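# Close the locker door until it latches

## Task

Push the locker door shut so that its latch catches and it stays closed with the robot no longer touching or holding it. Flinging the door open hard counts as failure, and so does the robot toppling or being left leaning.

## Robot and tools

ROBOT. A LinearBot: a wheeled base that can drive forward, sideways or turn in place, with a column about 1.75 m high. A carriage rides up and down that column (lift_m, 0 to 1 m) and carries two identical six-joint arms, left and right, each ending in a two-finger gripper. The arm bases sit roughly 0.57 m + lift_m above the floor, 0.27 m ahead of the column and 0.33 m to either side; parts of the carriage stick out about 0.15 m beneath them. A hand can reach about 0.78 m from its shoulder but only about 0.38 m lower than its arm base. A hand measures roughly 0.16 m long and 0.1 m wide, 0.14 m with fingers open. Parked arm joints 1 to 6 are 0, 0.05, 0.05, 1.45, 0, 0; parked, the robot is about 0.95 m wide and 0.7 m long. Wheel motors are strong (7 N m), so base pushes can be forceful.

CAMERAS. carriage_camera is fixed on the carriage, facing forward, tilted about 20 degrees down (near x 0.18, y 0, z 1.31 at the start). left_wrist_camera and right_wrist_camera look out beyond their fingertips. A calibration line per camera gives K, distortion D and T_world_to_cam, which maps base-frame points into the camera frame; these are approximate and drift with arm-joint errors.

FRAMES. Base frame: origin on the floor beneath the base centre, x ahead, y to the left, z up. The left_hand and right_hand readings are the midpoint between that hand's finger pads, in the base frame, with quat_wxyz; the hand's z axis runs along the fingers and its y axis is the opening direction; (1, 0, 0, 0) means pointing straight up with joints 1, 5, 6 at zero. These readings get less accurate at long reach. The odometry frame is the base frame as it was when the scene began; base_odometry comes from wheel rotation (slip is counted as motion), heading positive to the left, between -3.142 and 3.142.

TOOLS.
execute_actions(actions, cameras): actions is a list holding zero or one action. An empty list only reports state and images. An action may contain "base", "joints" or both; its motions start at once. "base" holds exactly one key, each a relative offset from the base position in the most recent reported state: translate_m (metres, -2 to 2, forward positive), strafe_m (metres, -2 to 2, left positive), rotate_rad (radians, -6.3 to 6.3, counter-clockwise positive). "joints" is a dictionary of absolute targets, one number per named joint: lift_m 0 to 1 m (tolerance 0.004); for each side (left_ / right_): joint1_rad -2.617 to 3.054, arm yaw about vertical, 0 straight ahead, positive to the left (±0.02); joint2_rad 0 to 3.141, shoulder: 0 upper arm level pointing back, 1.57 vertical, 3.14 level pointing forward (±0.055); joint3_rad 0 to 3.141, elbow: 0 folded, 3.14 straight (±0.055); joint4_rad -1.57 to 1.57, wrist pitch, positive lifts the fingertips (±0.04); joint5_rad -1.57 to 1.57, wrist yaw, positive swings the tips to the RIGHT, opposite to joint1 (±0.02); joint6_rad -2.094 to 2.094, roll about the finger axis, positive clockwise viewed from the forearm (±0.02); gripper_m 0 to 0.093 m, gap between pads (±0.004). Joints 1 to 3 move at up to 1.8 rad/s, 4 to 6 up to 2.7 rad/s. A joint left out may keep pushing toward its earlier target. cameras lists any of carriage_camera, left_wrist_camera, right_wrist_camera or all; omitted, null or ["all"] returns every camera, [] none. A bad key or out-of-range number rejects the whole call and nothing moves.
wait(seconds): 0 to 10; commands nothing, returns state and images.
zoom_image(camera, region): region [x0, y0, x1, y1] in pixels of that camera's latest full image, top-left is (0, 0), at most 504 by 504.
read_manual(section): only "licences"; text, no motion.
finished_scene(scene): pass the current scene number; ends it after the last command has been held, cannot be reversed, and says whether it succeeded. A reply with no tool call ends all remaining work.

RESULTS. base_status and joint_status describe the last accepted action. "done" for the base means the wheels turned as ordered, slipping or not. "off_target": stopped away from the target and may still be pushing. "contact_stop" or "time_out": the target is dropped and the part holds where it stopped. "joint command not followed" (with a cause line) means a self-collision check blocked that arm's targets; a gripper target still runs; affected joints show "not_followed" and may be retried on later actions. If a result reports a stop, further motion calls in the same reply are skipped. on_its_own covers what was not commanded; "held at" is the held target, not the position. motor_effort is percent of maximum, signed toward higher joint values, peak in brackets, with large errors and noise. drive_wheels sign is meaningless; if it is clearly higher at rest than after a free drive, the base is pressing on something. Falling lift effort during a descent means a hand rests on something. Joint torques are raw drive outputs with offsets and noise. MOTOR HOT appears from 75 °C; at 90 °C that arm stops for 10 s; at 100 °C it goes limp and drops; joints then read "limit_stop_at_motor_heat", so resend targets. ARM HIT means an arm struck the robot itself.

CAUTIONS. Close the door gently; never whip it open. At the end open the gripper and back off so the door stays latched unaided. Contact stops trigger late or not at all; when a drive is stopped, reverse about 0.2 m (or undo the turn), twice if still pressed. Arms have no contact stop and snap to their targets once freed. The column can strike a table edge that the base slides under; backing into such an edge can tip the robot. Tipping risk grows with a high carriage, extended arms, loads, pulling and abrupt stops, and only images reveal a lean. Keep the two arms from hitting or pressing each other; to untangle, move the blocked arm away first, the other in a later action. Stretched arms overheat quickly, so park them when idle.

Each tool is called by a JSON object that holds its "op" and its "data", one argument or row to a line.

## Session

{"op": "execute_actions", "data": {
  "actions": []
}}

Scene clock: 0.00 s.
Joint torques (N m, as the arm reports them, + toward a larger angle): no reading
base_odometry: x=+0.000 y=+0.000 heading=+0.000 (m, m, rad; odometry frame)
base_status: not commanded
joint_positions: lift_m=+0.300 left_joint1_rad=+0.021 left_joint2_rad=+0.052 left_joint3_rad=+0.069 left_joint4_rad=+1.498 left_joint5_rad=+0.008 left_joint6_rad=+0.010 left_gripper_m=+0.095 right_joint1_rad=-0.012 right_joint2_rad=+0.075 right_joint3_rad=+0.031 right_joint4_rad=+1.484 right_joint5_rad=+0.002 right_joint6_rad=+0.031 right_gripper_m=+0.095
joint_status: not commanded
motor_effort: lift_m=+15 drive_wheels=+0 (%)
left_hand: x=+0.2886 y=+0.3173 z=+1.3297 quat_wxyz=(+0.999, +0.004, +0.028, +0.015) (m; base frame)
right_hand: x=+0.3107 y=-0.3192 z=+1.3192 quat_wxyz=(+0.998, +0.002, +0.065, +0.010) (m; base frame)
pictures: carriage_camera, left_wrist_camera, right_wrist_camera
Images, in order (width x height): carriage_camera 504x504, left_wrist_camera 504x504, right_wrist_camera 504x504.

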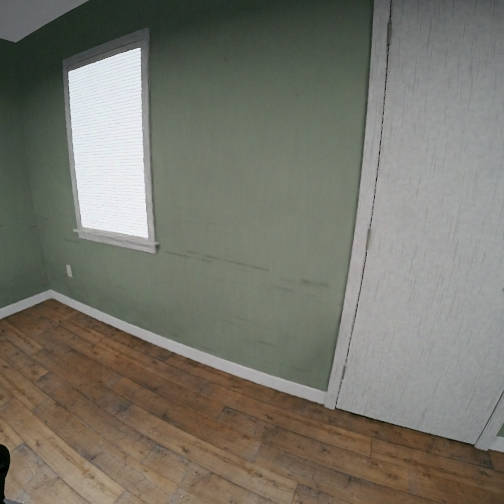

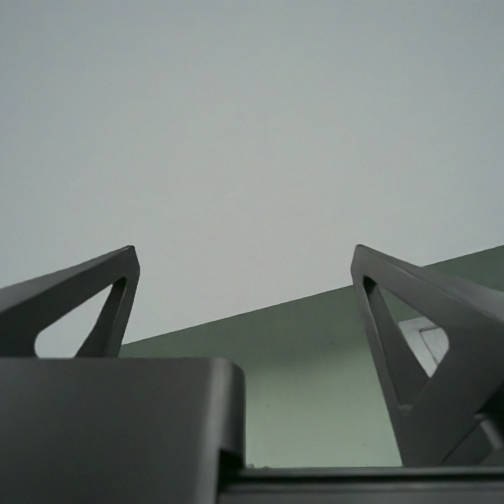

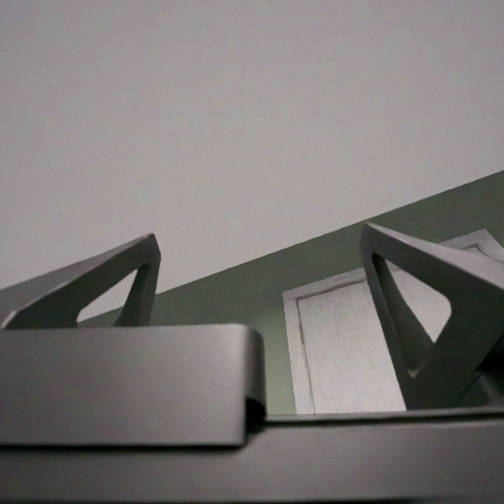

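Locker not visible; look around.

{"op": "execute_actions", "data": {
  "actions": [
    {"base":{"rotate_rad":-1.5}}
  ],
  "cameras": ["carriage_camera"]
}}

{"op": "execute_actions", "data": {
  "actions": [
    {"base":{"rotate_rad":-1.5}}
  ],
  "cameras": ["carriage_camera"]
}}

{"op": "execute_actions", "data": {
  "actions": [
    {"base":{"rotate_rad":-1.5}}
  ],
  "cameras": ["carriage_camera"]
}}

Scene clock: 5.70 s.
Joint torques (N m, as the arm reports them, + toward a larger angle): left_arm=[-0.27  4.84  6.93 -0.3  -0.02  0.08] | right_arm=[ 0.01  3.94  6.61 -0.16 -0.02  0.03]
base_odometry: x=+0.000 y=+0.000 heading=-1.500 (m, m, rad; odometry frame)
base_status: done
joint_positions: lift_m=+0.300 left_joint1_rad=+0.021 left_joint2_rad=+0.052 left_joint3_rad=+0.069 left_joint4_rad=+1.498 left_joint5_rad=+0.008 left_joint6_rad=+0.010 left_gripper_m=+0.095 right_joint1_rad=-0.012 right_joint2_rad=+0.075 right_joint3_rad=+0.031 right_joint4_rad=+1.483 right_joint5_rad=+0.002 right_joint6_rad=+0.031 right_gripper_m=+0.095
joint_status: not commanded
motor_effort: lift_m=+15(15) drive_wheels=+3(12) (%)
left_hand: x=+0.2886 y=+0.3173 z=+1.3297 quat_wxyz=(+0.999, +0.004, +0.028, +0.015) (m; base frame)
right_hand: x=+0.3109 y=-0.3192 z=+1.3192 quat_wxyz=(+0.998, +0.002, +0.065, +0.010) (m; base frame)
pictures: carriage_camera
Images, in order (width x height): carriage_camera 504x504.

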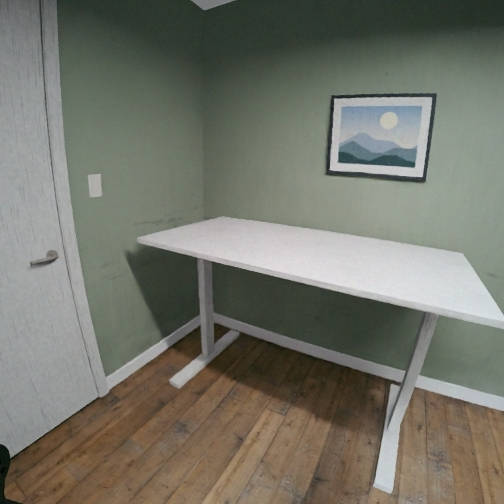

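Scene clock: 8.73 s.
Joint torques (N m, as the arm reports them, + toward a larger angle): left_arm=[-0.28  4.73  6.94 -0.34 -0.02  0.08] | right_arm=[-0.04  3.7   6.63 -0.16 -0.03  0.01]
base_odometry: x=+0.000 y=+0.000 heading=-2.999 (m, m, rad; odometry frame)
base_status: done
joint_positions: lift_m=+0.300 left_joint1_rad=+0.021 left_joint2_rad=+0.052 left_joint3_rad=+0.069 left_joint4_rad=+1.497 left_joint5_rad=+0.008 left_joint6_rad=+0.010 left_gripper_m=+0.095 right_joint1_rad=-0.012 right_joint2_rad=+0.075 right_joint3_rad=+0.031 right_joint4_rad=+1.483 right_joint5_rad=+0.002 right_joint6_rad=+0.031 right_gripper_m=+0.095
joint_status: not commanded
motor_effort: lift_m=+15(15) drive_wheels=+3(14) (%)
left_hand: x=+0.2887 y=+0.3173 z=+1.3297 quat_wxyz=(+0.999, +0.004, +0.028, +0.015) (m; base frame)
right_hand: x=+0.3110 y=-0.3192 z=+1.3192 quat_wxyz=(+0.998, +0.002, +0.066, +0.010) (m; base frame)
pictures: carriage_camera
Images, in order (width x height): carriage_camera 504x504.

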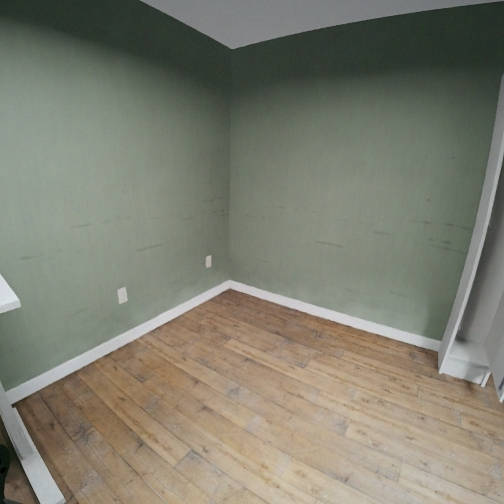

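Scene clock: 11.77 s.
Joint torques (N m, as the arm reports them, + toward a larger angle): left_arm=[-0.28  4.64  6.91 -0.32 -0.02  0.09] | right_arm=[ 0.12  3.84  6.59 -0.23 -0.02  0.01]
base_odometry: x=+0.000 y=+0.000 heading=+1.784 (m, m, rad; odometry frame)
base_status: done
joint_positions: lift_m=+0.300 left_joint1_rad=+0.021 left_joint2_rad=+0.052 left_joint3_rad=+0.069 left_joint4_rad=+1.497 left_joint5_rad=+0.008 left_joint6_rad=+0.010 left_gripper_m=+0.095 right_joint1_rad=-0.012 right_joint2_rad=+0.075 right_joint3_rad=+0.031 right_joint4_rad=+1.483 right_joint5_rad=+0.002 right_joint6_rad=+0.031 right_gripper_m=+0.095
joint_status: not commanded
motor_effort: lift_m=+15(15) drive_wheels=+3(10) (%)
left_hand: x=+0.2887 y=+0.3173 z=+1.3297 quat_wxyz=(+0.999, +0.004, +0.028, +0.015) (m; base frame)
right_hand: x=+0.3110 y=-0.3192 z=+1.3192 quat_wxyz=(+0.998, +0.002, +0.066, +0.010) (m; base frame)
pictures: carriage_camera
Images, in order (width x height): carriage_camera 504x504.

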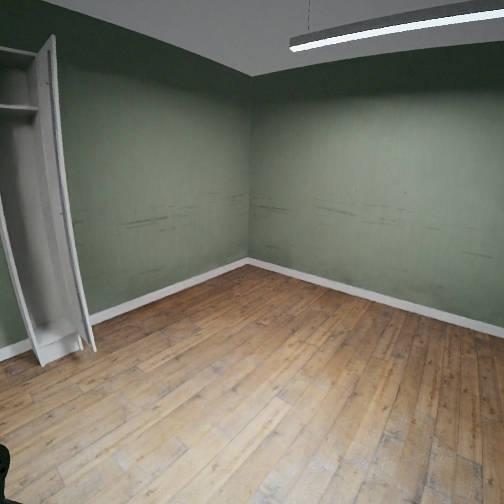

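{"op": "execute_actions", "data": {
  "actions": [
    {"base":{"rotate_rad":0.8}}
  ],
  "cameras": ["carriage_camera"]
}}

Scene clock: 15.00 s.
Joint torques (N m, as the arm reports them, + toward a larger angle): left_arm=[-0.25  4.8   6.9  -0.35 -0.03  0.08] | right_arm=[ 0.    3.78  6.62 -0.2   0.01  0.  ]
base_odometry: x=+0.000 y=+0.000 heading=+2.583 (m, m, rad; odometry frame)
base_status: done
joint_positions: lift_m=+0.300 left_joint1_rad=+0.021 left_joint2_rad=+0.052 left_joint3_rad=+0.069 left_joint4_rad=+1.497 left_joint5_rad=+0.008 left_joint6_rad=+0.010 left_gripper_m=+0.095 right_joint1_rad=-0.012 right_joint2_rad=+0.075 right_joint3_rad=+0.031 right_joint4_rad=+1.483 right_joint5_rad=+0.002 right_joint6_rad=+0.031 right_gripper_m=+0.095
joint_status: not commanded
motor_effort: lift_m=+15(15) drive_wheels=+5(12) (%)
left_hand: x=+0.2887 y=+0.3173 z=+1.3297 quat_wxyz=(+0.999, +0.004, +0.028, +0.015) (m; base frame)
right_hand: x=+0.3111 y=-0.3192 z=+1.3192 quat_wxyz=(+0.998, +0.002, +0.066, +0.010) (m; base frame)
pictures: carriage_camera
Images, in order (width x height): carriage_camera 504x504.

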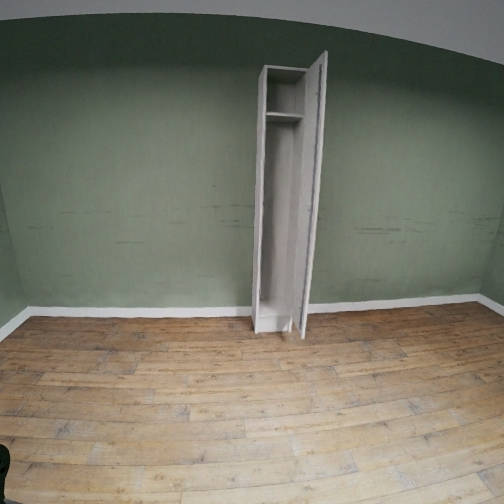

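{"op": "execute_actions", "data": {
  "actions": [
    {"base":{"strafe_m":-0.2},"joints":{"right_joint2_rad":1.2,"right_joint3_rad":1.2,"right_joint4_rad":0,"right_gripper_m":0}}
  ],
  "cameras": []
}}

{"op": "execute_actions", "data": {
  "actions": [
    {"base":{"translate_m":1.0}}
  ]
}}

Scene clock: 25.80 s.
Joint torques (N m, as the arm reports them, + toward a larger angle): left_arm=[-0.29  4.79  6.96 -0.35 -0.03  0.09] | right_arm=[ 0.34 -4.28 10.09  2.3  -0.07 -0.04]
base_odometry: x=+0.106 y=+0.170 heading=+2.584 (m, m, rad; odometry frame)
base_status: done
joint_positions: lift_m=+0.300 left_joint1_rad=+0.021 left_joint2_rad=+0.052 left_joint3_rad=+0.069 left_joint4_rad=+1.497 left_joint5_rad=+0.008 left_joint6_rad=+0.010 left_gripper_m=+0.095 right_joint1_rad=-0.012 right_joint2_rad=+1.196 right_joint3_rad=+1.183 right_joint4_rad=+0.014 right_joint5_rad=+0.002 right_joint6_rad=+0.031 right_gripper_m=+0.001
joint_status: all done
motor_effort: lift_m=+15(15) drive_wheels=+4(11) (%)
left_hand: x=+0.2887 y=+0.3173 z=+1.3297 quat_wxyz=(+0.999, +0.004, +0.028, +0.015) (m; base frame)
right_hand: x=+0.6895 y=-0.3237 z=+1.3090 quat_wxyz=(+0.707, +0.016, +0.707, +0.006) (m; base frame)
pictures: none
No camera images: the call's "cameras" was empty. Leave "cameras" out to get every camera's image.

Scene clock: 30.07 s.
Joint torques (N m, as the arm reports them, + toward a larger angle): left_arm=[-0.28  4.79  6.79 -0.34 -0.02  0.09] | right_arm=[-0.08 -4.2  10.18  2.28 -0.04  0.  ]
base_odometry: x=-0.743 y=+0.699 heading=+2.584 (m, m, rad; odometry frame)
base_status: done
joint_positions: lift_m=+0.300 left_joint1_rad=+0.021 left_joint2_rad=+0.052 left_joint3_rad=+0.069 left_joint4_rad=+1.497 left_joint5_rad=+0.008 left_joint6_rad=+0.010 left_gripper_m=+0.095 right_joint1_rad=-0.012 right_joint2_rad=+1.196 right_joint3_rad=+1.183 right_joint4_rad=+0.011 right_joint5_rad=+0.002 right_joint6_rad=+0.031 right_gripper_m=+0.001
joint_status: not commanded
motor_effort: lift_m=+15(15) drive_wheels=-2(6) (%)
left_hand: x=+0.2887 y=+0.3173 z=+1.3297 quat_wxyz=(+0.999, +0.004, +0.028, +0.015) (m; base frame)
right_hand: x=+0.6895 y=-0.3237 z=+1.3084 quat_wxyz=(+0.706, +0.016, +0.708, +0.006) (m; base frame)
pictures: carriage_camera, left_wrist_camera, right_wrist_camera
camera_calibration (this result's frames):
left_wrist_camera: T_world_to_cam=[[0.0140529, -0.999152, -0.038702, 0.356916], [0.785875, 0.0349679, -0.617396, 0.592629], [0.618226, -0.0217387, 0.7857, -1.09476], [0, 0, 0, 1]] pos_world=[0.206063, 0.312092, 1.23986]
right_wrist_camera: T_world_to_cam=[[-0.00781266, -0.995493, -0.094517, -0.193036], [-0.61859, 0.0790755, -0.781725, 1.47269], [0.785675, 0.0523599, -0.61642, 0.404481], [0, 0, 0, 1]] pos_world=[0.591694, -0.329799, 1.38233]
Images, in order (width x height): carriage_camera 504x504, left_wrist_camera 504x504, right_wrist_camera 504x504.

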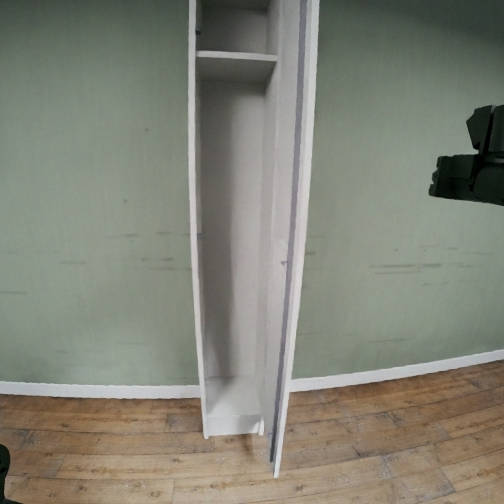

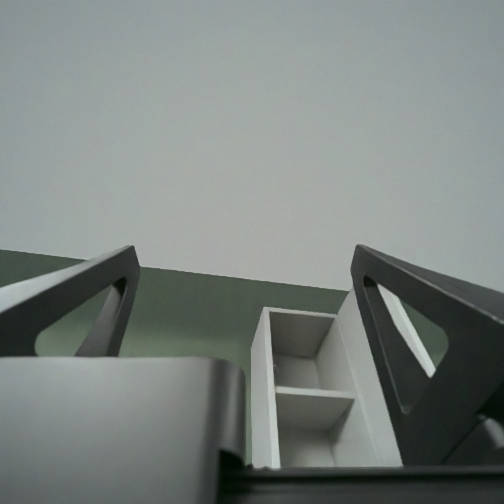

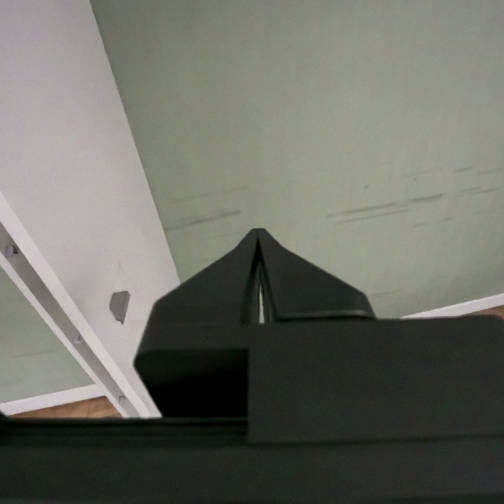

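{"op": "execute_actions", "data": {
  "actions": [
    {"base":{"translate_m":0.25}}
  ],
  "cameras": []
}}

{"op": "execute_actions", "data": {
  "actions": [
    {"base":{"strafe_m":0.3}}
  ],
  "cameras": ["carriage_camera","right_wrist_camera"]
}}

Scene clock: 39.27 s.
Joint torques (N m, as the arm reports them, + toward a larger angle): left_arm=[-0.25  4.68  6.84 -0.32 -0.03  0.09] | right_arm=[ 0.06 -4.18 10.13  2.35 -0.01  0.03]
base_odometry: x=-0.954 y=+0.832 heading=+2.583 (m, m, rad; odometry frame)
base_status: done
joint_positions: lift_m=+0.300 left_joint1_rad=+0.021 left_joint2_rad=+0.052 left_joint3_rad=+0.069 left_joint4_rad=+1.497 left_joint5_rad=+0.008 left_joint6_rad=+0.010 left_gripper_m=+0.095 right_joint1_rad=-0.012 right_joint2_rad=+1.196 right_joint3_rad=+1.183 right_joint4_rad=+0.010 right_joint5_rad=+0.002 right_joint6_rad=+0.031 right_gripper_m=+0.001
joint_status: not commanded
motor_effort: lift_m=+15(15) drive_wheels=-2(14) (%)
left_hand: x=+0.2887 y=+0.3173 z=+1.3297 quat_wxyz=(+0.999, +0.004, +0.028, +0.015) (m; base frame)
right_hand: x=+0.6895 y=-0.3237 z=+1.3080 quat_wxyz=(+0.706, +0.016, +0.708, +0.006) (m; base frame)
pictures: none
No camera images: the call's "cameras" was empty. Leave "cameras" out to get every camera's image.

Scene clock: 41.73 s.
Joint torques (N m, as the arm reports them, + toward a larger angle): left_arm=[-0.32  4.74  6.78 -0.36 -0.01  0.09] | right_arm=[ 0.47 -4.29 10.08  2.35 -0.08  0.07]
base_odometry: x=-1.114 y=+0.577 heading=+2.583 (m, m, rad; odometry frame)
base_status: done
joint_positions: lift_m=+0.300 left_joint1_rad=+0.021 left_joint2_rad=+0.052 left_joint3_rad=+0.069 left_joint4_rad=+1.497 left_joint5_rad=+0.008 left_joint6_rad=+0.010 left_gripper_m=+0.095 right_joint1_rad=-0.018 right_joint2_rad=+1.196 right_joint3_rad=+1.183 right_joint4_rad=+0.012 right_joint5_rad=+0.006 right_joint6_rad=+0.025 right_gripper_m=+0.001
joint_status: not commanded
motor_effort: lift_m=+15(15) drive_wheels=-1(7) (%)
left_hand: x=+0.2887 y=+0.3174 z=+1.3297 quat_wxyz=(+0.999, +0.004, +0.028, +0.015) (m; base frame)
right_hand: x=+0.6895 y=-0.3269 z=+1.3085 quat_wxyz=(+0.707, +0.017, +0.707, +0.000) (m; base frame)
pictures: carriage_camera, right_wrist_camera
camera_calibration (this result's frames):
right_wrist_camera: T_world_to_cam=[[-0.0176538, -0.995959, -0.0880517, -0.198028], [-0.617598, 0.0801185, -0.782402, 1.47353], [0.786296, 0.0405682, -0.616517, 0.400593], [0, 0, 0, 1]] pos_world=[0.591568, -0.331536, 1.38243]
Images, in order (width x height): carriage_camera 504x504, right_wrist_camera 504x504.

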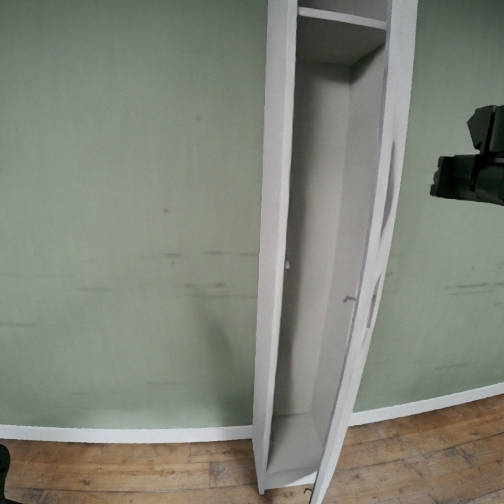

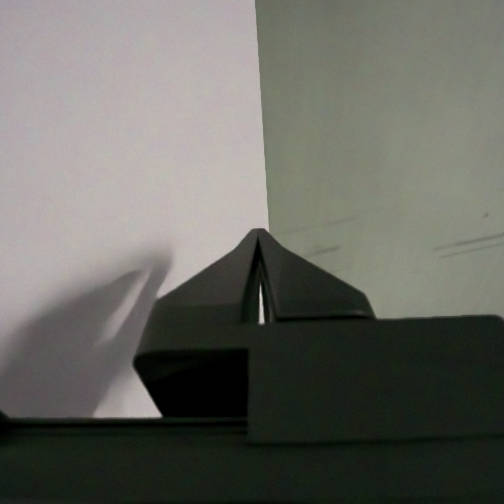

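{"op": "execute_actions", "data": {
  "actions": [
    {"base":{"strafe_m":0.2}}
  ],
  "cameras": ["carriage_camera","right_wrist_camera"]
}}

Scene clock: 45.50 s.
Joint torques (N m, as the arm reports them, + toward a larger angle): left_arm=[-0.24  4.79  7.01 -0.34 -0.04  0.09] | right_arm=[ 0.7  -4.09  9.95  2.32 -0.08  0.07]
base_odometry: x=-1.220 y=+0.408 heading=+2.583 (m, m, rad; odometry frame)
base_status: done
joint_positions: lift_m=+0.300 left_joint1_rad=+0.021 left_joint2_rad=+0.052 left_joint3_rad=+0.069 left_joint4_rad=+1.497 left_joint5_rad=+0.008 left_joint6_rad=+0.010 left_gripper_m=+0.095 right_joint1_rad=-0.021 right_joint2_rad=+1.195 right_joint3_rad=+1.183 right_joint4_rad=+0.010 right_joint5_rad=+0.006 right_joint6_rad=+0.025 right_gripper_m=+0.001
joint_status: not commanded
motor_effort: lift_m=+15(15) drive_wheels=+2(8) (%)
left_hand: x=+0.2888 y=+0.3173 z=+1.3297 quat_wxyz=(+0.999, +0.004, +0.028, +0.015) (m; base frame)
right_hand: x=+0.6892 y=-0.3281 z=+1.3085 quat_wxyz=(+0.706, +0.018, +0.708, -0.001) (m; base frame)
pictures: carriage_camera, right_wrist_camera
camera_calibration (this result's frames):
right_wrist_camera: T_world_to_cam=[[-0.0207267, -0.9959, -0.088051, -0.197058], [-0.617649, 0.0820086, -0.782166, 1.47383], [0.786181, 0.0381729, -0.616817, 0.40054], [0, 0, 0, 1]] pos_world=[0.591326, -0.332407, 1.38249]
Images, in order (width x height): carriage_camera 504x504, right_wrist_camera 504x504.

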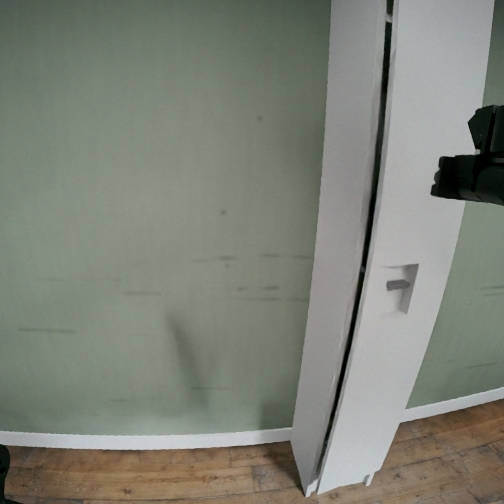

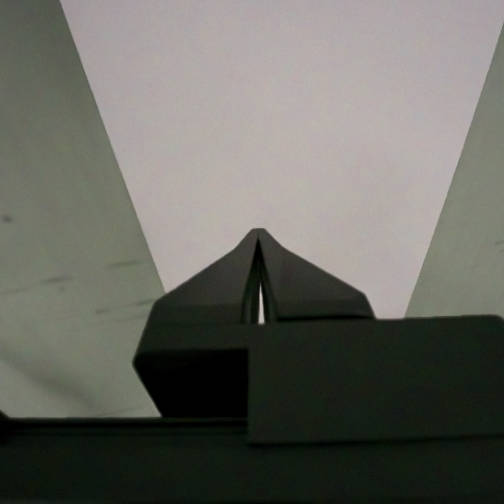

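{"op": "execute_actions", "data": {
  "actions": [
    {"base":{"strafe_m":0.07}}
  ],
  "cameras": []
}}

{"op": "execute_actions", "data": {
  "actions": [
    {"base":{"translate_m":0.12}}
  ],
  "cameras": ["carriage_camera","right_wrist_camera"]
}}

Scene clock: 49.33 s.
Joint torques (N m, as the arm reports them, + toward a larger angle): left_arm=[-0.26  4.76  6.84 -0.33 -0.01  0.09] | right_arm=[ 0.51 -4.04 10.11  2.36 -0.05  0.06]
base_odometry: x=-1.257 y=+0.349 heading=+2.582 (m, m, rad; odometry frame)
base_status: done
joint_positions: lift_m=+0.300 left_joint1_rad=+0.021 left_joint2_rad=+0.052 left_joint3_rad=+0.069 left_joint4_rad=+1.497 left_joint5_rad=+0.008 left_joint6_rad=+0.010 left_gripper_m=+0.095 right_joint1_rad=-0.019 right_joint2_rad=+1.195 right_joint3_rad=+1.183 right_joint4_rad=+0.010 right_joint5_rad=+0.005 right_joint6_rad=+0.025 right_gripper_m=+0.001
joint_status: not commanded
motor_effort: lift_m=+15(15) drive_wheels=+1(3) (%)
left_hand: x=+0.2888 y=+0.3173 z=+1.3297 quat_wxyz=(+0.999, +0.004, +0.028, +0.015) (m; base frame)
right_hand: x=+0.6892 y=-0.3270 z=+1.3085 quat_wxyz=(+0.706, +0.017, +0.708, +0.001) (m; base frame)
pictures: none
No camera images: the call's "cameras" was empty. Leave "cameras" out to get every camera's image.

Scene clock: 51.00 s.
Joint torques (N m, as the arm reports them, + toward a larger angle): left_arm=[-0.26  4.7   7.1  -0.36 -0.01  0.09] | right_arm=[ 0.68 -2.8   9.61  2.49  0.07  0.07]
base_odometry: x=-1.359 y=+0.412 heading=+2.583 (m, m, rad; odometry frame)
base_status: done
joint_positions: lift_m=+0.300 left_joint1_rad=+0.021 left_joint2_rad=+0.052 left_joint3_rad=+0.069 left_joint4_rad=+1.496 left_joint5_rad=+0.008 left_joint6_rad=+0.010 left_gripper_m=+0.095 right_joint1_rad=-0.018 right_joint2_rad=+1.177 right_joint3_rad=+1.189 right_joint4_rad=-0.001 right_joint5_rad=-0.007 right_joint6_rad=+0.025 right_gripper_m=+0.001
joint_status: not commanded
motor_effort: lift_m=+15(15) drive_wheels=+3(6) (%)
left_hand: x=+0.2890 y=+0.3174 z=+1.3297 quat_wxyz=(+0.999, +0.004, +0.029, +0.015) (m; base frame)
right_hand: x=+0.6834 y=-0.3246 z=+1.3159 quat_wxyz=(+0.711, +0.013, +0.703, +0.005) (m; base frame)
pictures: carriage_camera, right_wrist_camera
camera_calibration (this result's frames):
right_wrist_camera: T_world_to_cam=[[-0.00399826, -0.996054, -0.0886626, -0.203777], [-0.608655, 0.0727722, -0.790091, 1.47703], [0.793425, 0.0508059, -0.606544, 0.395163], [0, 0, 0, 1]] pos_world=[0.584652, -0.330536, 1.3886]
Images, in order (width x height): carriage_camera 504x504, right_wrist_camera 504x504.

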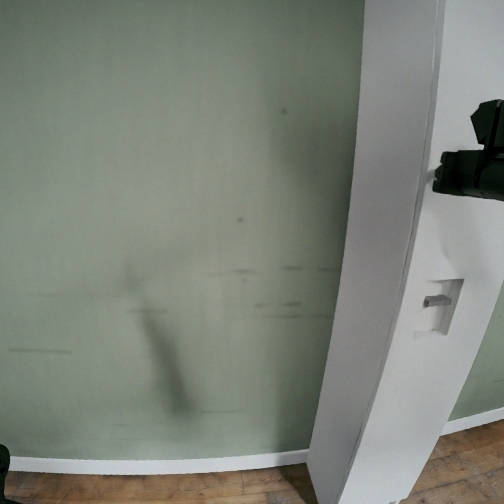

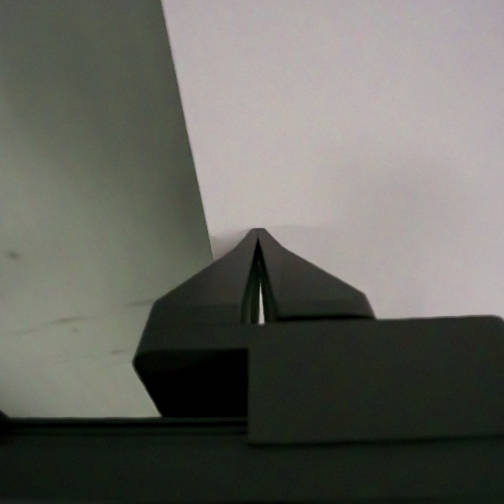

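Pressing shut. A little extra push to make sure it latches, then back off.

{"op": "execute_actions", "data": {
  "actions": [
    {"base":{"translate_m":0.015}}
  ],
  "cameras": []
}}

{"op": "execute_actions", "data": {
  "actions": [
    {"base":{"translate_m":-0.6}}
  ],
  "cameras": ["carriage_camera"]
}}

Scene clock: 53.67 s.
Joint torques (N m, as the arm reports them, + toward a larger angle): left_arm=[-0.26  4.75  6.86 -0.31 -0.02  0.1 ] | right_arm=[0.6  0.62 9.56 3.22 0.07 0.08]
base_odometry: x=-1.372 y=+0.420 heading=+2.583 (m, m, rad; odometry frame)
base_status: done
joint_positions: lift_m=+0.300 left_joint1_rad=+0.021 left_joint2_rad=+0.052 left_joint3_rad=+0.069 left_joint4_rad=+1.496 left_joint5_rad=+0.008 left_joint6_rad=+0.010 left_gripper_m=+0.095 right_joint1_rad=-0.018 right_joint2_rad=+1.136 right_joint3_rad=+1.189 right_joint4_rad=-0.068 right_joint5_rad=-0.007 right_joint6_rad=+0.025 right_gripper_m=+0.001
joint_status: not commanded
motor_effort: lift_m=+15(15) drive_wheels=+4(10) (%)
left_hand: x=+0.2890 y=+0.3174 z=+1.3297 quat_wxyz=(+0.999, +0.004, +0.029, +0.015) (m; base frame)
right_hand: x=+0.6705 y=-0.3244 z=+1.3154 quat_wxyz=(+0.702, +0.013, +0.712, +0.005) (m; base frame)
pictures: none
No camera images: the call's "cameras" was empty. Leave "cameras" out to get every camera's image.

Scene clock: 57.03 s.
Joint torques (N m, as the arm reports them, + toward a larger angle): left_arm=[-0.21  4.92  6.89 -0.31 -0.01  0.09] | right_arm=[ 0.54 -4.05  9.53  2.36  0.01  0.03]
base_odometry: x=-0.863 y=+0.102 heading=+2.583 (m, m, rad; odometry frame)
base_status: done
joint_positions: lift_m=+0.300 left_joint1_rad=+0.021 left_joint2_rad=+0.052 left_joint3_rad=+0.069 left_joint4_rad=+1.496 left_joint5_rad=+0.008 left_joint6_rad=+0.010 left_gripper_m=+0.095 right_joint1_rad=-0.018 right_joint2_rad=+1.194 right_joint3_rad=+1.189 right_joint4_rad=+0.008 right_joint5_rad=-0.003 right_joint6_rad=+0.025 right_gripper_m=+0.001
joint_status: not commanded
motor_effort: lift_m=+15(15) drive_wheels=-1(8) (%)
left_hand: x=+0.2890 y=+0.3174 z=+1.3297 quat_wxyz=(+0.999, +0.004, +0.029, +0.015) (m; base frame)
right_hand: x=+0.6885 y=-0.3255 z=+1.3115 quat_wxyz=(+0.708, +0.014, +0.706, +0.004) (m; base frame)
pictures: carriage_camera
Images, in order (width x height): carriage_camera 504x504.

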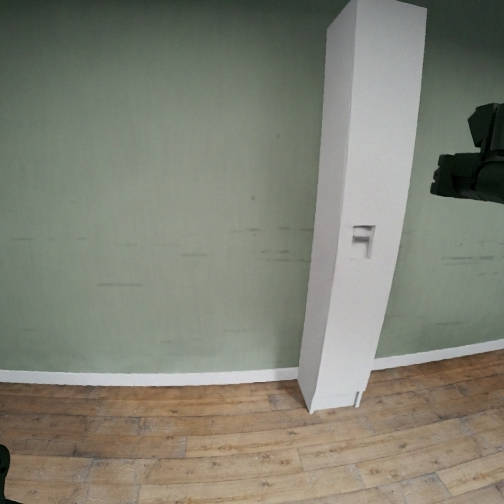

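{"op": "finished_scene", "data": {
  "scene": 1
}}

The scene is finished: the task was done.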